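## Task

Remove the cap from tube 2 and lay it upside down and level in cap nest 2. Press CYCLE and keep that cap sitting in its nest until the green lamp lights; the aspirate step happens only once. Afterwards screw the cap back onto tube 2 until it will not turn further. Make sure the caps on tubes 1, 3 and 4 are tight, screwing any loose one down to its stop, and do not remove those three caps. Everything has to stay in place by itself, not because the gripper is holding it. When all of this is done, release, move the arm clear (contact with READY or its housing is allowed), and press READY until it goes down. Do not press READY if any earlier step is not properly done.

## Robot and tools

ROBOT. One arm: a five-joint xArm5 with a two-finger gripper. Joints in column order: waist (turns about the vertical base axis, angle increasing counterclockwise seen from above), shoulder, elbow, wrist pitch (these three bend the arm in a single vertical plane through the base axis), and wrist roll (spins the gripper about the finger direction). The hand can tilt toward or away from the base but never sideways out of that plane, so to reach a point you first turn the waist toward it.

WORKSPACE. Four tubes sit in the decapping station, numbered 1 to 4 left to right as viewed from the base. The cap tray has nests 1 to 4 in the same order, plus an amber lamp (aspirate step running) and a green lamp (step finished). CYCLE (blue) and READY (green) are keys in one shared housing; push a key until it switches. Caps unscrew counterclockwise and tighten the other way, using wrist roll while gripping.

FRAME. Reported positions use the scene frame: origin on the tabletop under the arm base, +z up, +y to the left when facing along +x. end_effector_position is in metres and marks the point between the finger pads when closed, roughly 2 cm short of the fingertips; fingertips reach about 10 mm further as they close. Orientation is end_effector_quat_wxyz; velocities in m/s and rad/s. The printed hand position can be off, more so at long reach, and the base may be slightly tilted.

execute_actions. Argument actions is a list holding zero or one item.
- Empty list: just reports the current state.
- Motion: {"rows": [[...], ...], "steps": n}. One arm, so each row is a single list of 6 numbers: five absolute joint target angles in radians (waist, shoulder, elbow, wrist pitch, wrist roll, same order as Joint positions), then the gripper opening command from -1 (closed) to +1 (fully open). Up to 15 rows; steps 1 to 15 (default 15), each step 1/30 s. One row is used per step and the final row repeats if rows run out. Joint ranges: waist -6.283 to 6.283, shoulder -2.059 to 2.094, elbow -3.927 to 0.192, wrist pitch -1.693 to 3.142, wrist roll -6.283 to 6.283. A target beyond an end by more than 0.010 rad (and beyond the current angle) gets the whole call refused; real ends can differ from these by up to 0.010 rad, and a target past the real end is clipped there.
- Wait: {"steps": n}, n up to 300, with no rows; no new command is sent.
- pictures (optional boolean) controls whether camera images come back.
The drive limits joint speed to 3.14 rad/s with a short ramp, keeps each step's target within 0.623 rad of the measured angle, and scales targets back if they would move the hand more than 70 mm in one step. Between calls the arm keeps heading toward the last row sent until it nearly stops.

RESULT LINES. Joint positions and Joint velocities: the five joints (rad, rad/s), then the finger pad gap (m; 0.084 is fully open). grip_measured is the measured opening on the same -1..1 scale as the command. "joint sent to its limit" means a joint was driven to its end (possibly from an earlier action). "joint command not followed" means a clearance check altered or blocked targets. HELD marks steps whose row was not (fully) sent. TORQUE FAULT: a joint hit its load limit (waist 45, shoulder 45, elbow 27, wrist pitch 18, wrist roll 18 N m, held weight included); the arm backs off, pauses 10 s and drops the rest of the call. MOTOR HOT appears from 65 °C; at 80 °C an OVER-TEMPERATURE FAULT brakes the arm until it cools, so avoid long heavy holds.

GRIPPING. To hold something, command an opening well below grip_measured; the lower, the firmer (about 24 N per pad max). Closing fast can squeeze too hard. Sending back the read grip_measured keeps light pressure on parts up to about 6 cm wide.

zoom_image: camera (cam_head_left, cam_head_right, cam_high, cam_low, cam_wrist, all 896x504) and region [x0, y0, x1, y1] in that image's pixels, origin top-left, at most 504 by 504. It shows the latest image in more detail and moves nothing. Calibration data (intrinsics, distortion, world-to-camera transforms) is supplied and may be slightly off.

read_manual: optional section, only "licences"; returns licence text, no motion.

finished_scene: pass the current scene number; it ends that scene permanently and reports success, then gives the next task.

CAUTIONS. Do not knock or drop anything off the table. Avoid slamming, hard impacts and heavy pushing; loose objects may get nudged by outside disturbances, so recheck before finishing. Release everything and move away before pressing READY with the open or closed fingers.

Each tool is called after "Request:" as name(argument=value, ...), one argument or row to a line, values as JSON.

## Session

Request:
execute_actions(
  actions=[],
)

Scene clock: 0.00 s of 10000.00 s.
end_effector_position=(+0.0170, +0.2944, +0.2487) grip_measured=+1.00 end_effector_quat_wxyz=(+0.510, +0.837, -0.182, +0.082) end_effector_velocity=(+0.000, +0.000, -0.000) end_effector_angular_velocity=(+0.000, +0.001, -0.001)
Joint positions: [ 1.567  0.345 -1.364  2.098  1.96   0.084]
Joint velocities: [-0.002  0.001  0.    -0.001 -0.001 -0.   ]
Motor temperatures (°C, as the motors report them): [31 30 33 32 31]
camera_calibration (this result's frames):
cam_wrist: T_world_to_cam=[[-0.409447, -0.418224, 0.810828, -0.0398264], [-0.911627, 0.222531, -0.345566, 0.105324], [-0.0359104, -0.880663, -0.472379, 0.506828], [0, 0, 0, 1]] pos_world=[0.0979098, 0.406251, 0.308104]

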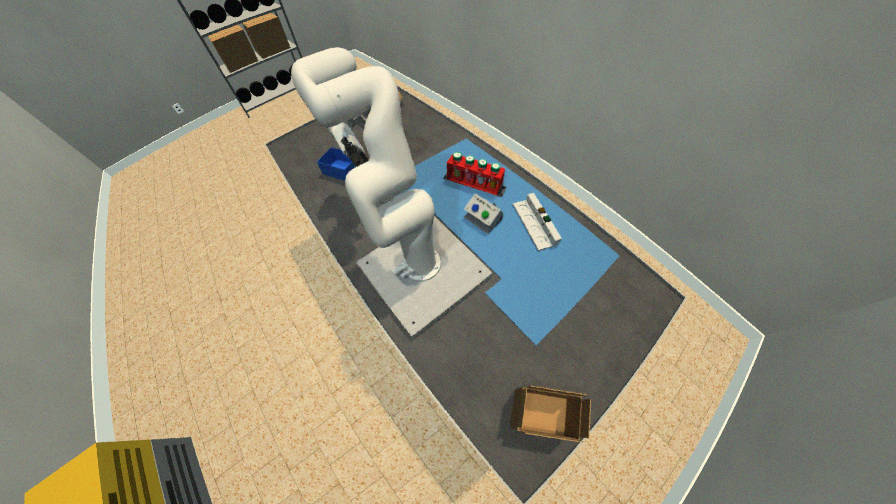

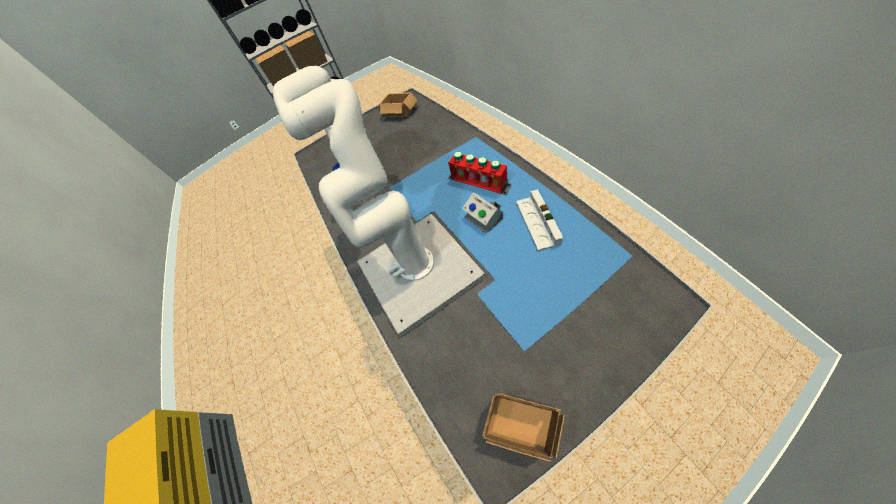

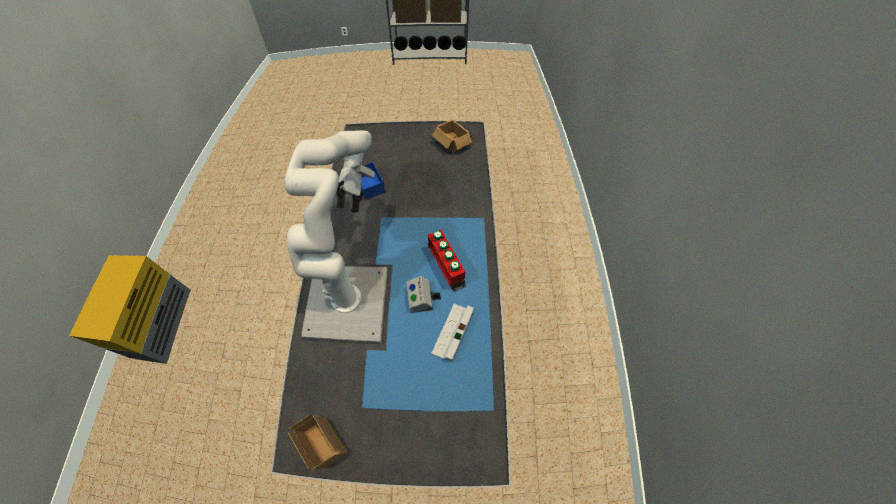

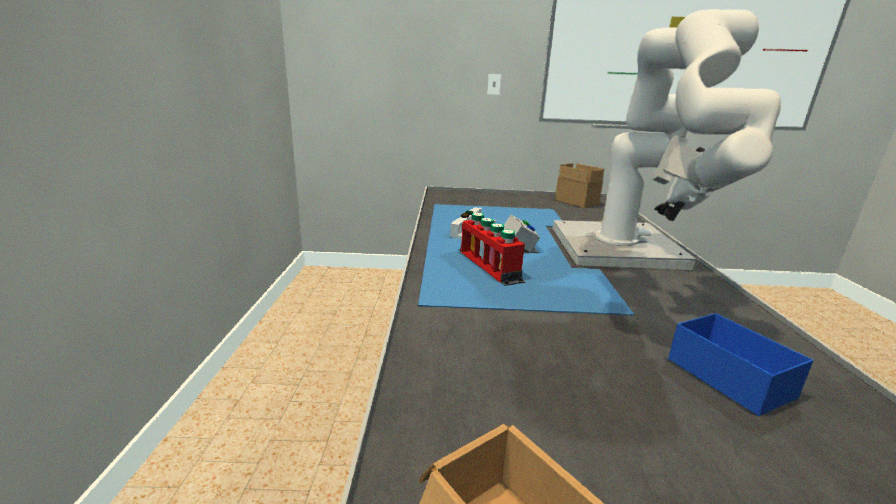

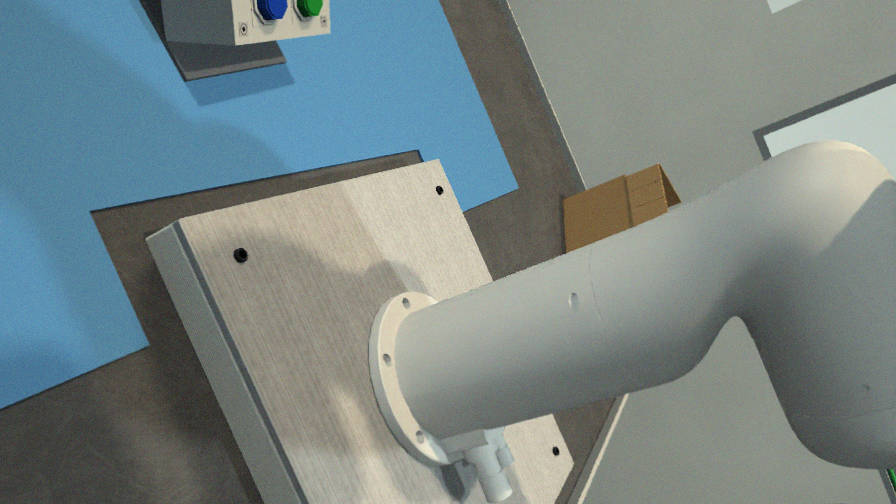

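Request:
zoom_image(
  camera="cam_high",
  region=[380,210,520,370],
)

Request:
execute_actions(
  actions=[
    {"rows":[[0.9,-0.1,-0.9,1.0,1.5,0.2]],"steps":15},
  ],
  pictures=false,
)

Request:
execute_actions(
  actions=[
    {"rows":[[0.3,-0.2,-0.9,1.1,1.5,0.2]],"steps":15},
  ],
  pictures=false,
)

Request:
execute_actions(
  actions=[
    {"rows":[[0.3,-0.2,-0.9,1.1,1.5,0.2]],"steps":15},
  ],
)

Region (380, 210, 520, 370) of cam_high's 896x504 image, scaled by 3.150, with more detail than that image has; it fills the left 441 columns of this view, and the rest is white.

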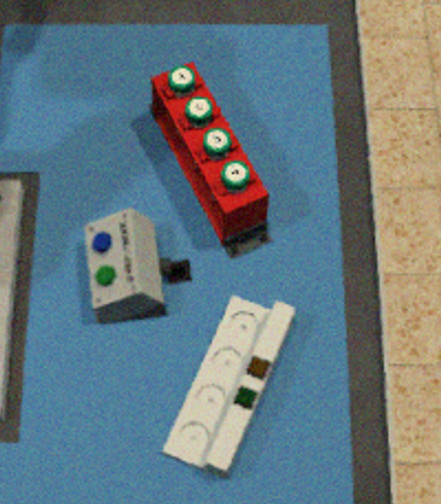

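Scene clock: 6.57 s of 10000.00 s.
end_effector_position=(+0.1474, +0.2965, +0.2076) grip_measured=+0.19 end_effector_quat_wxyz=(+0.289, +0.919, -0.264, -0.056) end_effector_velocity=(+0.329, +0.084, -0.085) end_effector_angular_velocity=(+1.443, -0.384, -0.360)
Joint positions: [ 1.158  0.07  -1.078  1.592  1.676  0.052]
Joint velocities: [-0.789 -0.52   0.541 -1.489 -0.536 -0.   ]
Motor temperatures (°C, as the motors report them): [31 30 34 32 31]
Steps of this call (steps 1 to 182: nothing new was sent; steps 183 to 197: all 15 steps of this action). Readings (joint positions):
183: [1.567 0.345 -1.364 2.098 1.960]
184: [1.564 0.343 -1.362 2.094 1.957]
186: [1.528 0.316 -1.330 2.051 1.926]
190: [1.373 0.211 -1.226 1.901 1.822]
197: the state above

Scene clock: 7.07 s of 10000.00 s.
end_effector_position=(+0.3053, +0.2376, +0.2200) grip_measured=+0.19 end_effector_quat_wxyz=(+0.104, +0.894, -0.433, -0.053) end_effector_velocity=(+0.266, -0.232, +0.047) end_effector_angular_velocity=(+0.311, -0.367, -0.763)
Joint positions: [ 0.706 -0.09  -0.967  1.275  1.566  0.052]
Joint velocities: [-0.904 -0.244  0.148 -0.387 -0.146 -0.   ]
Motor temperatures (°C, as the motors report them): [31 30 34 32 31]
Steps of this call (steps 1 to 15: all 15 steps of this action). Readings (joint positions):
1: [1.132 0.053 -1.060 1.542 1.659]
2: [1.107 0.038 -1.045 1.493 1.644]
4: [1.046 0.011 -1.027 1.427 1.626]
8: [0.920 -0.032 -1.003 1.368 1.601]
15: the state above

Scene clock: 7.57 s of 10000.00 s.
end_effector_position=(+0.3990, +0.1123, +0.2449) grip_measured=+0.19 end_effector_quat_wxyz=(+0.010, +0.817, -0.577, -0.007) end_effector_velocity=(+0.034, -0.073, +0.013) end_effector_angular_velocity=(+0.027, -0.103, -0.156)
Joint positions: [ 0.316 -0.196 -0.903  1.108  1.503  0.052]
Joint velocities: [-0.192 -0.054  0.039 -0.092 -0.036 -0.   ]
Motor temperatures (°C, as the motors report them): [31 30 34 32 31]
Steps of this call (steps 1 to 15: all 15 steps of this action). Readings (joint positions):
1: [0.676 -0.098 -0.962 1.262 1.561]
2: [0.646 -0.106 -0.957 1.249 1.556]
4: [0.587 -0.122 -0.947 1.223 1.547]
8: [0.469 -0.154 -0.928 1.173 1.527]
15: the state above
camera_calibration (this result's frames):
cam_wrist: T_world_to_cam=[[-0.949788, -0.312621, 0.0130442, 0.442677], [-0.312758, 0.949778, -0.0101988, 0.090022], [-0.0092007, -0.0137663, -0.999863, 0.379578], [0, 0, 0, 1]] pos_world=[0.452097, 0.0581148, 0.37467]

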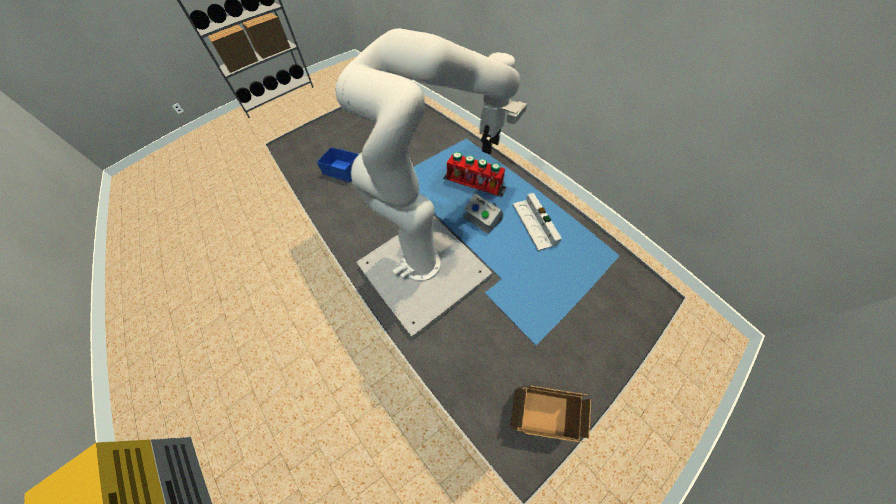

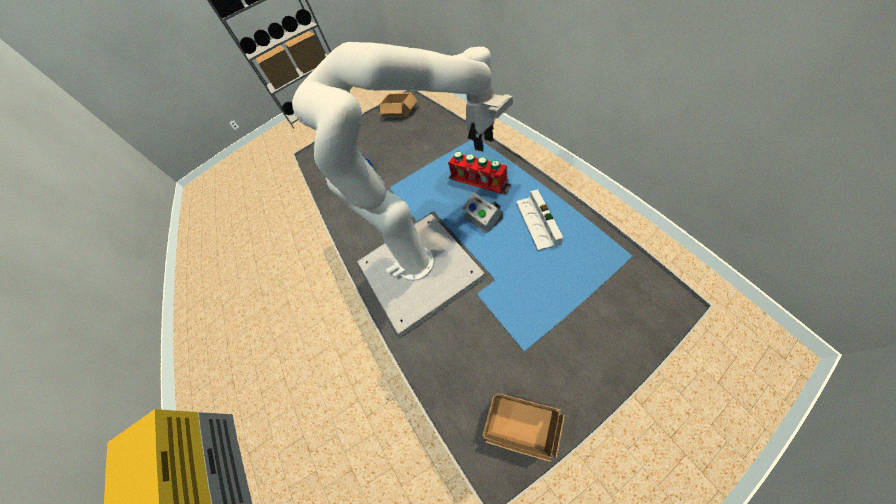

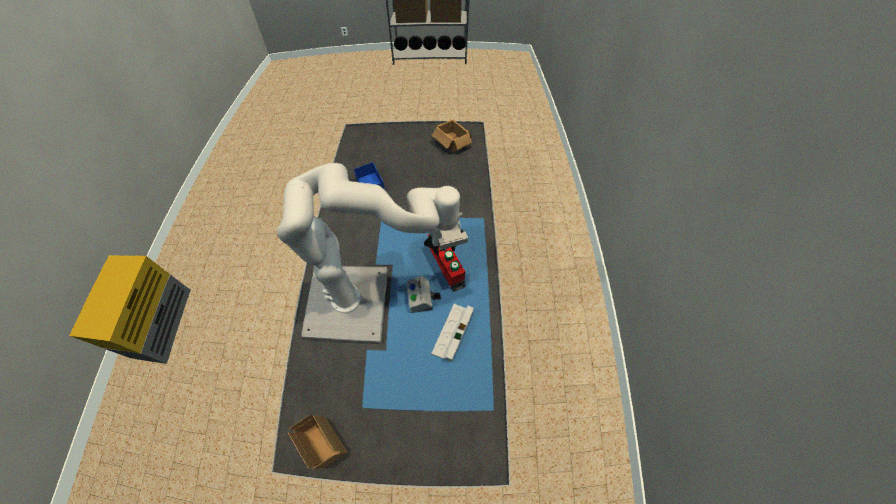

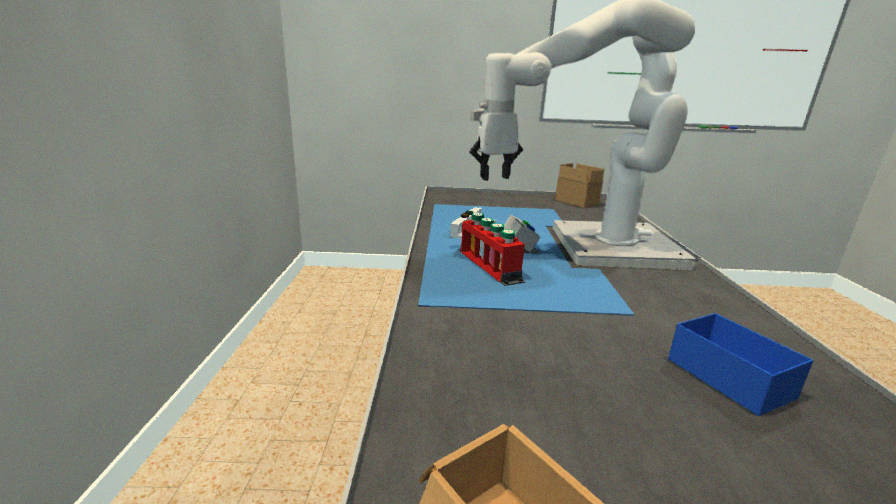

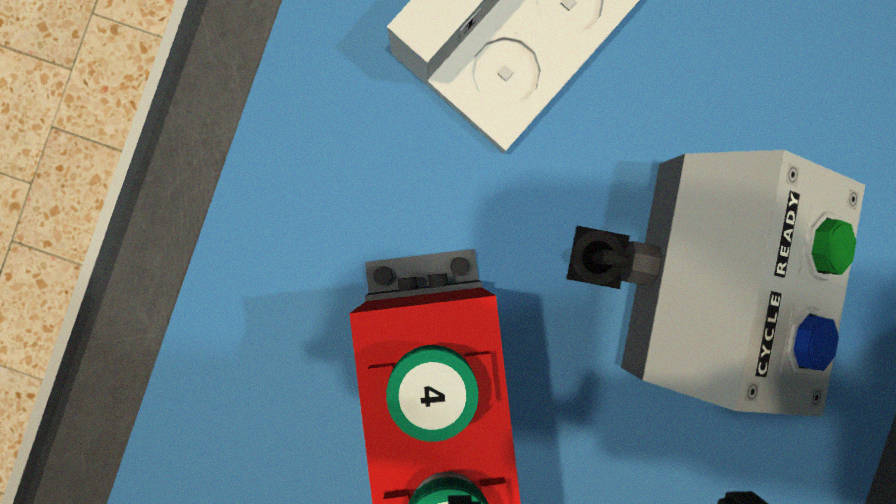

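Request:
execute_actions(
  actions=[
    {"rows":[[0.49,-0.15,-0.95,1.1,1.5,0.2]],"steps":15},
  ],
  pictures=false,
)

Request:
execute_actions(
  actions=[
    {"rows":[[0.49,-0.15,-0.95,1.1,1.5,0.2]],"steps":10},
  ],
)

Scene clock: 16.90 s of 10000.00 s.
end_effector_position=(+0.3883, +0.1846, +0.2454) grip_measured=+0.19 end_effector_quat_wxyz=(+0.007, +0.864, -0.504, -0.004) end_effector_velocity=(-0.002, +0.008, -0.000) end_effector_angular_velocity=(+0.000, +0.000, +0.018)
Joint positions: [ 0.487 -0.151 -0.949  1.1    1.5    0.052]
Joint velocities: [ 0.018  0.006 -0.006  0.     0.     0.   ]
Motor temperatures (°C, as the motors report them): [31 30 35 32 31]
Steps of this call (steps 1 to 30: the robot went on to your last target; steps 31 to 265: nothing new was sent; steps 266 to 280: all 15 steps of this action). Readings (joint positions):
266: [0.300 -0.200 -0.900 1.100 1.500]
267: [0.302 -0.199 -0.901 1.100 1.500]
269: [0.338 -0.189 -0.911 1.100 1.500]
273: [0.453 -0.160 -0.940 1.100 1.500]
280: the state above

Scene clock: 17.23 s of 10000.00 s.
end_effector_position=(+0.3880, +0.1857, +0.2454) grip_measured=+0.19 end_effector_quat_wxyz=(+0.007, +0.864, -0.503, -0.004) end_effector_velocity=(-0.000, +0.001, +0.001) end_effector_angular_velocity=(+0.001, -0.001, +0.003)
Joint positions: [ 0.49  -0.15  -0.95   1.1    1.5    0.052]
Joint velocities: [ 0.003 -0.    -0.001 -0.    -0.     0.   ]
Motor temperatures (°C, as the motors report them): [31 30 35 32 31]
Steps of this call (steps 1 to 10: all 10 steps of this action). Readings (joint positions):
1: [0.488 -0.151 -0.949 1.100 1.500]
2: [0.488 -0.150 -0.950 1.100 1.500]
4: [0.489 -0.150 -0.950 1.100 1.500]
8: [0.489 -0.150 -0.950 1.100 1.500]
10: the state above
camera_calibration (this result's frames):
cam_wrist: T_world_to_cam=[[-0.880297, -0.474405, 0.00421312, 0.460395], [-0.474424, 0.880262, -0.00782014, 0.0919735], [0.0000012667, -0.00888285, -0.999961, 0.37657], [0, 0, 0, 1]] pos_world=[0.448918, 0.140798, 0.375335]

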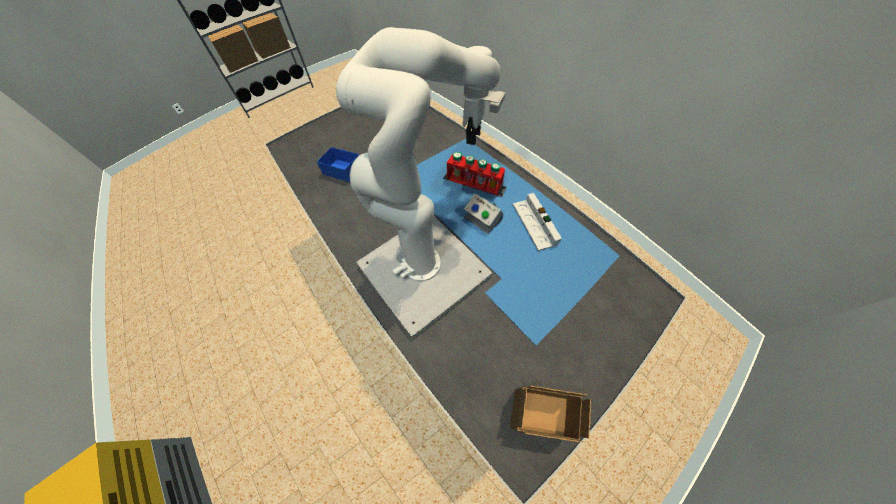

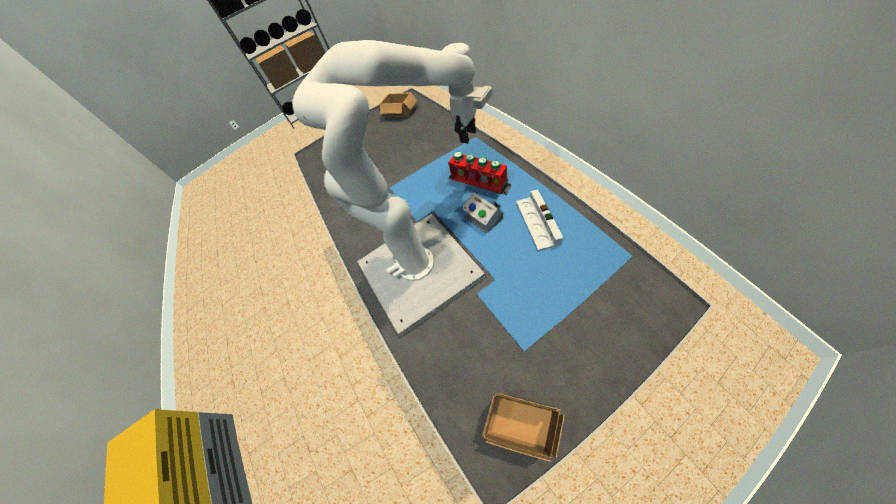

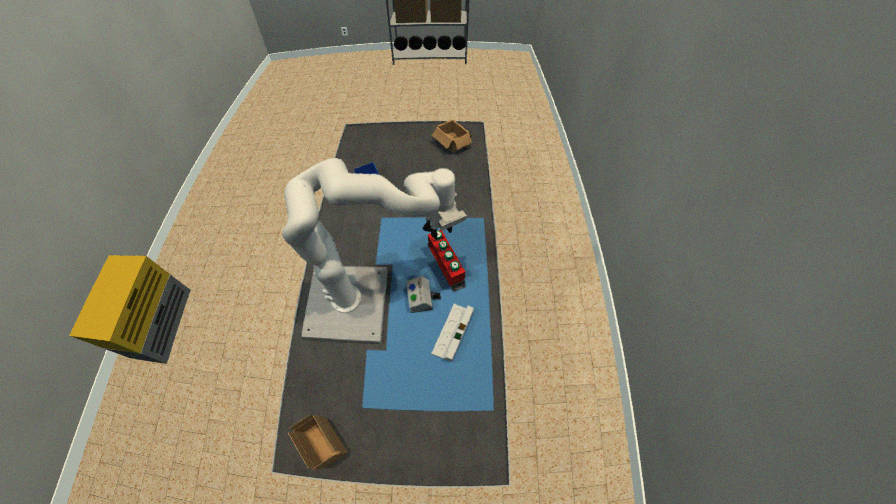

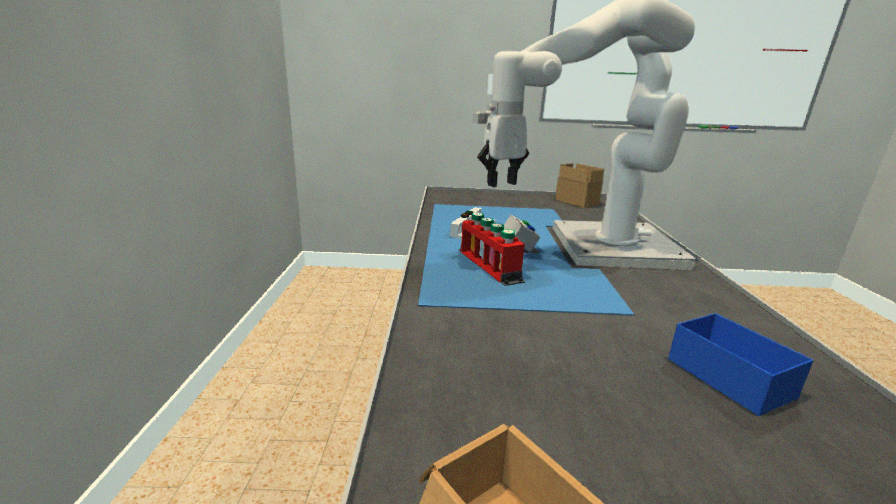

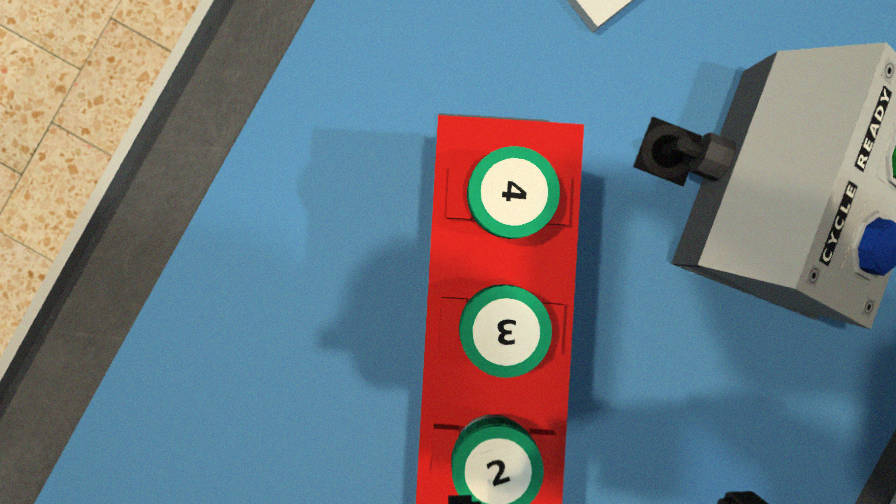

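Request:
execute_actions(
  actions=[
    {"rows":[[0.507,-0.08,-0.89,0.97,3.1,0.2]],"steps":15},
  ],
  pictures=false,
)

Request:
execute_actions(
  actions=[
    {"rows":[[0.507,-0.03,-0.875,0.905,4.73,0.2]],"steps":15},
  ],
  pictures=false,
)

Request:
execute_actions(
  actions=[
    {"rows":[[0.507,-0.002,-0.865,0.867,4.73,0.2]],"steps":15},
  ],
)

Scene clock: 26.83 s of 10000.00 s.
end_effector_position=(+0.3894, +0.1943, +0.2020) grip_measured=+0.19 end_effector_quat_wxyz=(-0.008, -0.547, +0.837, +0.001) end_effector_velocity=(+0.007, +0.007, -0.011) end_effector_angular_velocity=(-0.025, -0.049, -2.604)
Joint positions: [ 0.506 -0.083 -0.892  0.976  2.447  0.052]
Joint velocities: [ 0.007  0.022  0.016 -0.071  2.611  0.   ]
Motor temperatures (°C, as the motors report them): [31 30 36 32 31]
Steps of this call (steps 1 to 15: the robot went on to your last target; steps 16 to 273: nothing new was sent; steps 274 to 288: all 15 steps of this action). Readings (joint positions):
274: [0.490 -0.150 -0.950 1.100 1.500]
275: [0.490 -0.150 -0.950 1.099 1.504]
277: [0.491 -0.146 -0.947 1.090 1.547]
281: [0.498 -0.116 -0.920 1.035 1.824]
288: the state above

Scene clock: 27.33 s of 10000.00 s.
end_effector_position=(+0.3940, +0.1970, +0.1783) grip_measured=+0.19 end_effector_quat_wxyz=(-0.007, +0.078, +0.997, -0.004) end_effector_velocity=(+0.003, +0.002, -0.003) end_effector_angular_velocity=(-0.032, -0.027, -2.613)
Joint positions: [ 0.507 -0.031 -0.876  0.907  3.761  0.052]
Joint velocities: [ 0.001  0.01   0.    -0.022  2.614 -0.   ]
Motor temperatures (°C, as the motors report them): [31 30 36 32 31]
Steps of this call (steps 1 to 15: all 15 steps of this action). Readings (joint positions):
1: [0.507 -0.082 -0.892 0.974 2.535]
2: [0.507 -0.081 -0.892 0.972 2.622]
4: [0.507 -0.078 -0.890 0.966 2.797]
8: [0.507 -0.048 -0.880 0.929 3.148]
15: the state above

Scene clock: 27.83 s of 10000.00 s.
end_effector_position=(+0.3957, +0.1978, +0.1646) grip_measured=+0.19 end_effector_quat_wxyz=(-0.004, +0.525, +0.851, -0.007) end_effector_velocity=(+0.002, +0.002, -0.001) end_effector_angular_velocity=(+0.000, -0.008, -0.221)
Joint positions: [ 0.507 -0.003 -0.865  0.868  4.712  0.052]
Joint velocities: [ 0.001  0.004 -0.001 -0.011  0.222 -0.   ]
Motor temperatures (°C, as the motors report them): [31 30 36 32 31]
Steps of this call (steps 1 to 15: all 15 steps of this action). Readings (joint positions):
1: [0.507 -0.031 -0.876 0.906 3.848]
2: [0.507 -0.031 -0.875 0.906 3.936]
4: [0.507 -0.029 -0.875 0.902 4.111]
8: [0.507 -0.012 -0.869 0.881 4.453]
15: the state above
camera_calibration (this result's frames):
cam_wrist: T_world_to_cam=[[0.903694, 0.427318, -0.0271523, -0.405868], [0.427255, -0.904092, -0.00837689, 0.0805931], [-0.0281278, -0.00403082, -0.999596, 0.305966], [0, 0, 0, 1]] pos_world=[0.340952, 0.247531, 0.295497]

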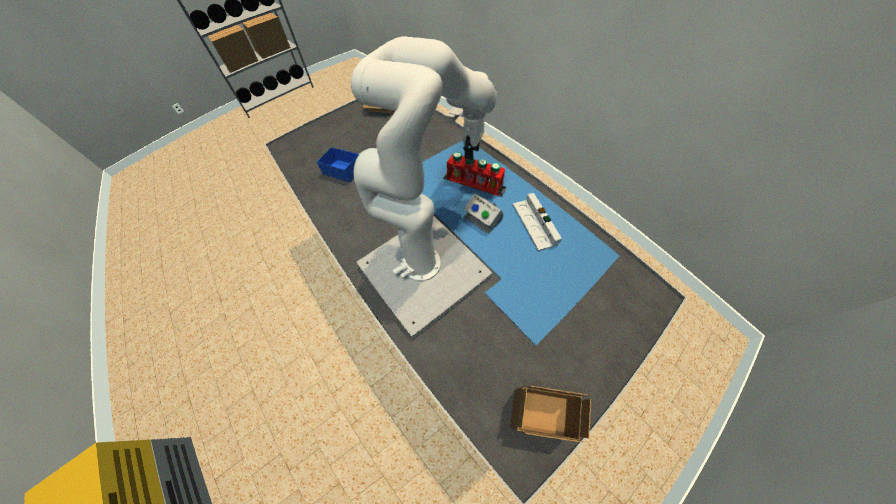

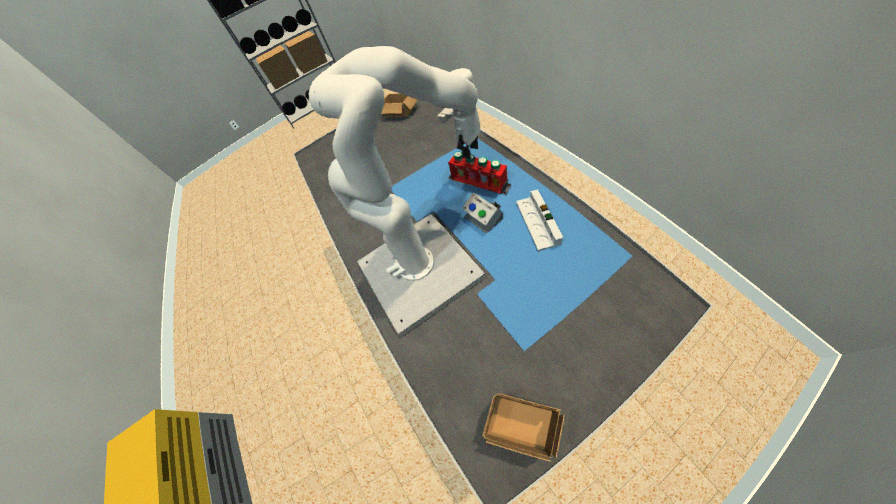

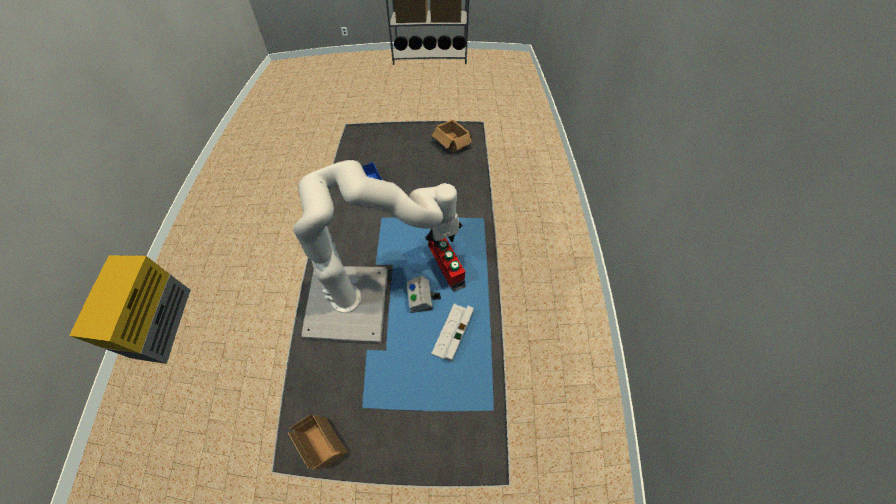

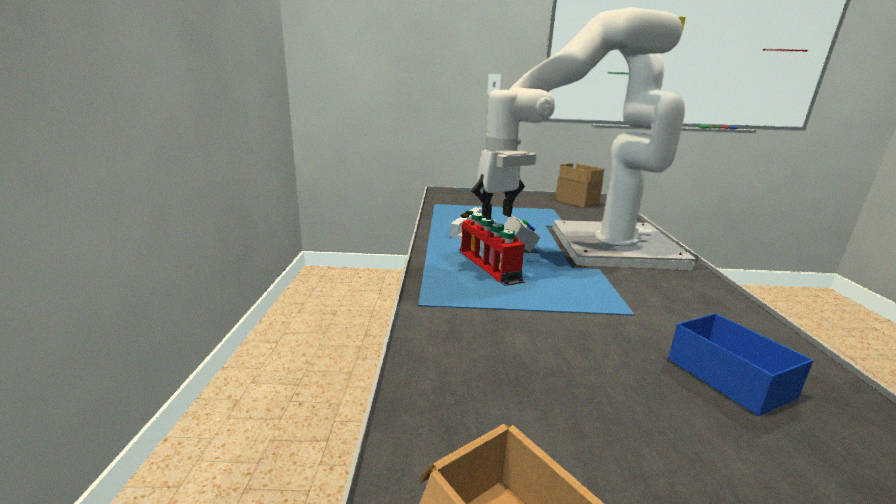

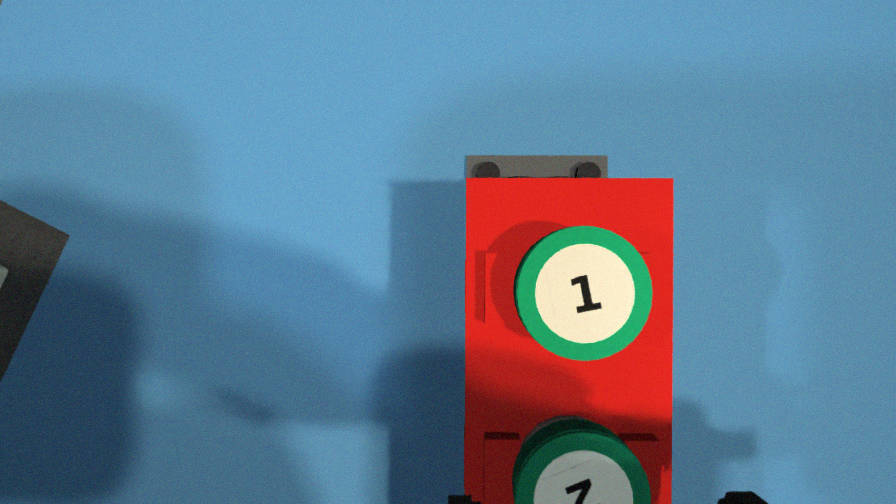

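Request:
execute_actions(
  actions=[
    {"rows":[[0.507,0.056,-0.832,0.776,4.73,0.2]],"steps":15},
  ],
  pictures=false,
)

Request:
execute_actions(
  actions=[
    {"rows":[[0.507,0.056,-0.832,0.776,4.73,-0.1],[0.507,0.056,-0.832,0.776,4.73,-0.1],[0.507,0.056,-0.832,0.776,4.73,-0.1],[0.507,0.056,-0.832,0.776,4.73,-0.1],[0.507,0.056,-0.832,0.776,4.73,-0.3],[0.507,0.056,-0.832,0.776,4.73,-0.3],[0.507,0.056,-0.832,0.776,4.73,-0.3],[0.507,0.056,-0.832,0.776,4.73,-0.3],[0.507,0.056,-0.832,0.776,4.73,-0.9]],"steps":15},
  ],
)

Scene clock: 32.60 s of 10000.00 s.
end_effector_position=(+0.3958, +0.1979, +0.1337) grip_measured=+0.19 end_effector_quat_wxyz=(-0.004, +0.533, +0.846, -0.006) end_effector_velocity=(-0.000, -0.001, -0.003) end_effector_angular_velocity=(-0.000, +0.000, -0.002)
Joint positions: [ 0.507  0.055 -0.833  0.777  4.73   0.052]
Joint velocities: [-0.001  0.005  0.005 -0.01   0.001 -0.   ]
Motor temperatures (°C, as the motors report them): [31 30 36 32 31]
Steps of this call (steps 1 to 30: the robot went on to your last target; steps 31 to 128: nothing new was sent; steps 129 to 143: all 15 steps of this action). Readings (joint positions):
129: [0.507 -0.002 -0.865 0.867 4.730]
130: [0.507 -0.001 -0.864 0.863 4.730]
132: [0.507 0.016 -0.856 0.833 4.730]
136: [0.507 0.051 -0.833 0.789 4.730]
143: the state above

Scene clock: 33.10 s of 10000.00 s.
end_effector_position=(+0.3958, +0.1979, +0.1333) grip_measured=-0.25 end_effector_quat_wxyz=(-0.004, +0.533, +0.846, -0.006) end_effector_velocity=(-0.000, +0.000, -0.000) end_effector_angular_velocity=(+0.000, -0.000, +0.002)
Joint positions: [ 0.507  0.056 -0.832  0.776  4.73   0.033]
Joint velocities: [ 0.    -0.     0.    -0.    -0.001  0.   ]
Motor temperatures (°C, as the motors report them): [31 30 36 32 31]
Steps of this call (steps 1 to 15: all 15 steps of this action). Readings (joint positions):
1: [0.507 0.055 -0.833 0.776 4.730]
2: [0.507 0.055 -0.832 0.776 4.730]
4: [0.507 0.056 -0.832 0.776 4.730]
8: [0.507 0.056 -0.832 0.776 4.730]
15: the state above
camera_calibration (this result's frames):
cam_wrist: T_world_to_cam=[[0.911463, 0.410527, -0.0265098, -0.406651], [0.410461, -0.911842, -0.0081146, 0.0884838], [-0.027504, -0.00348507, -0.999616, 0.274337], [0, 0, 0, 1]] pos_world=[0.341873, 0.24858, 0.26417]

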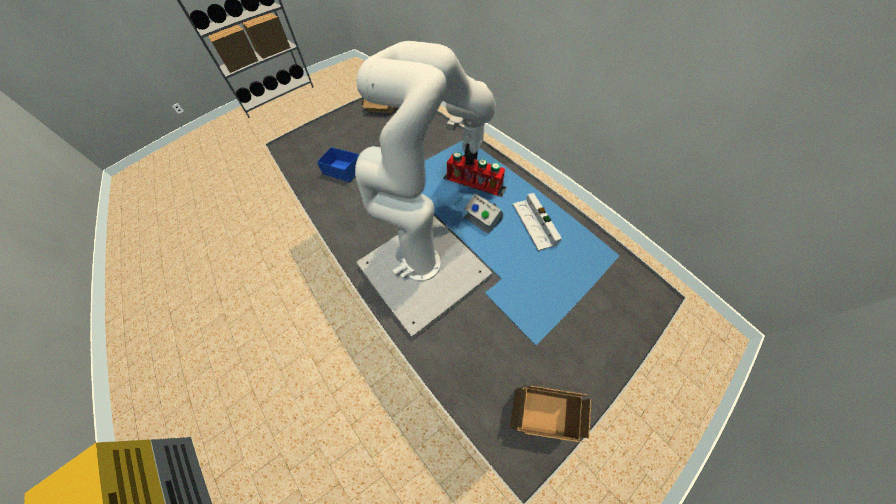

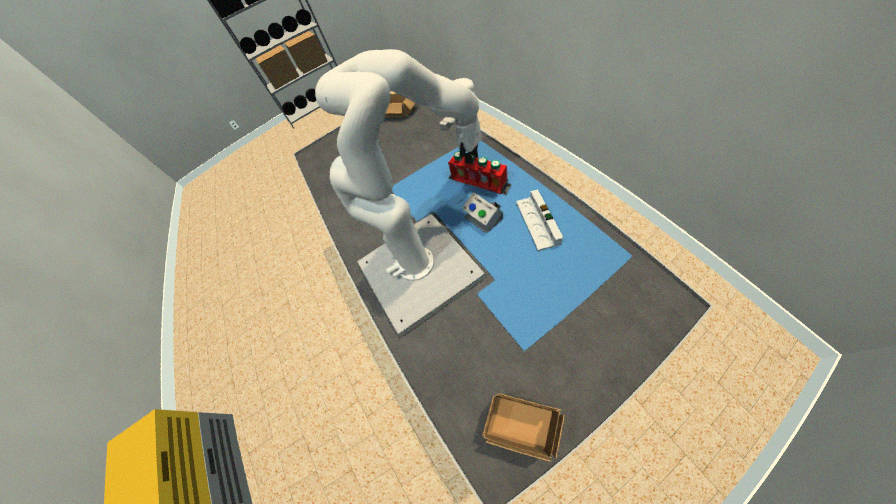

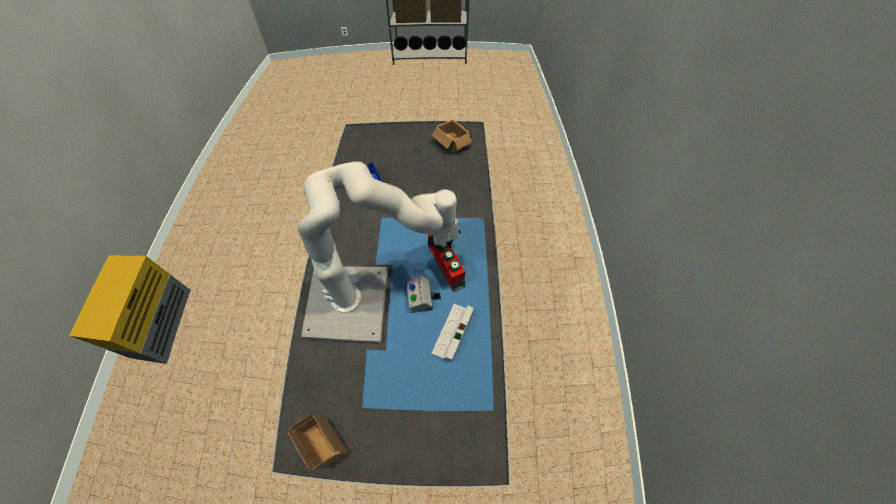

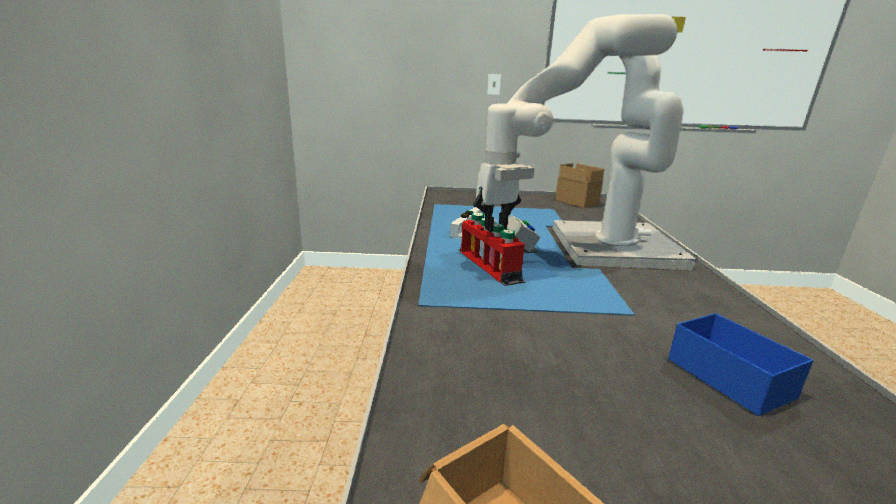

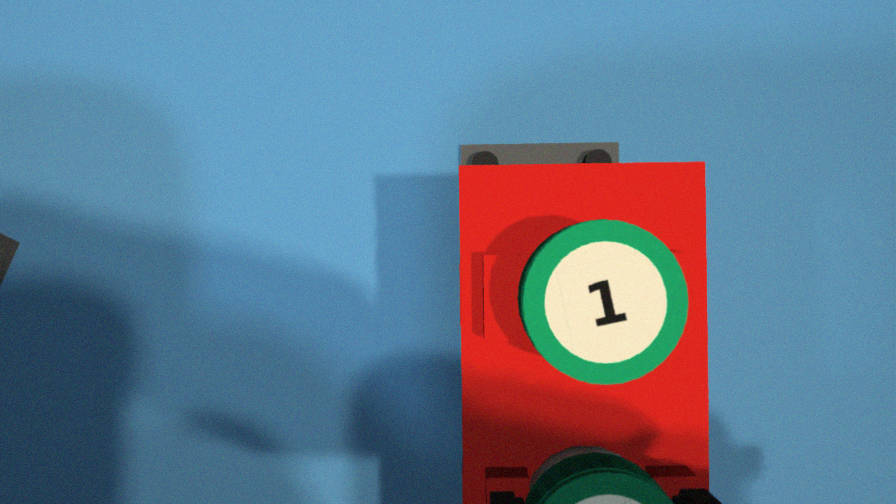

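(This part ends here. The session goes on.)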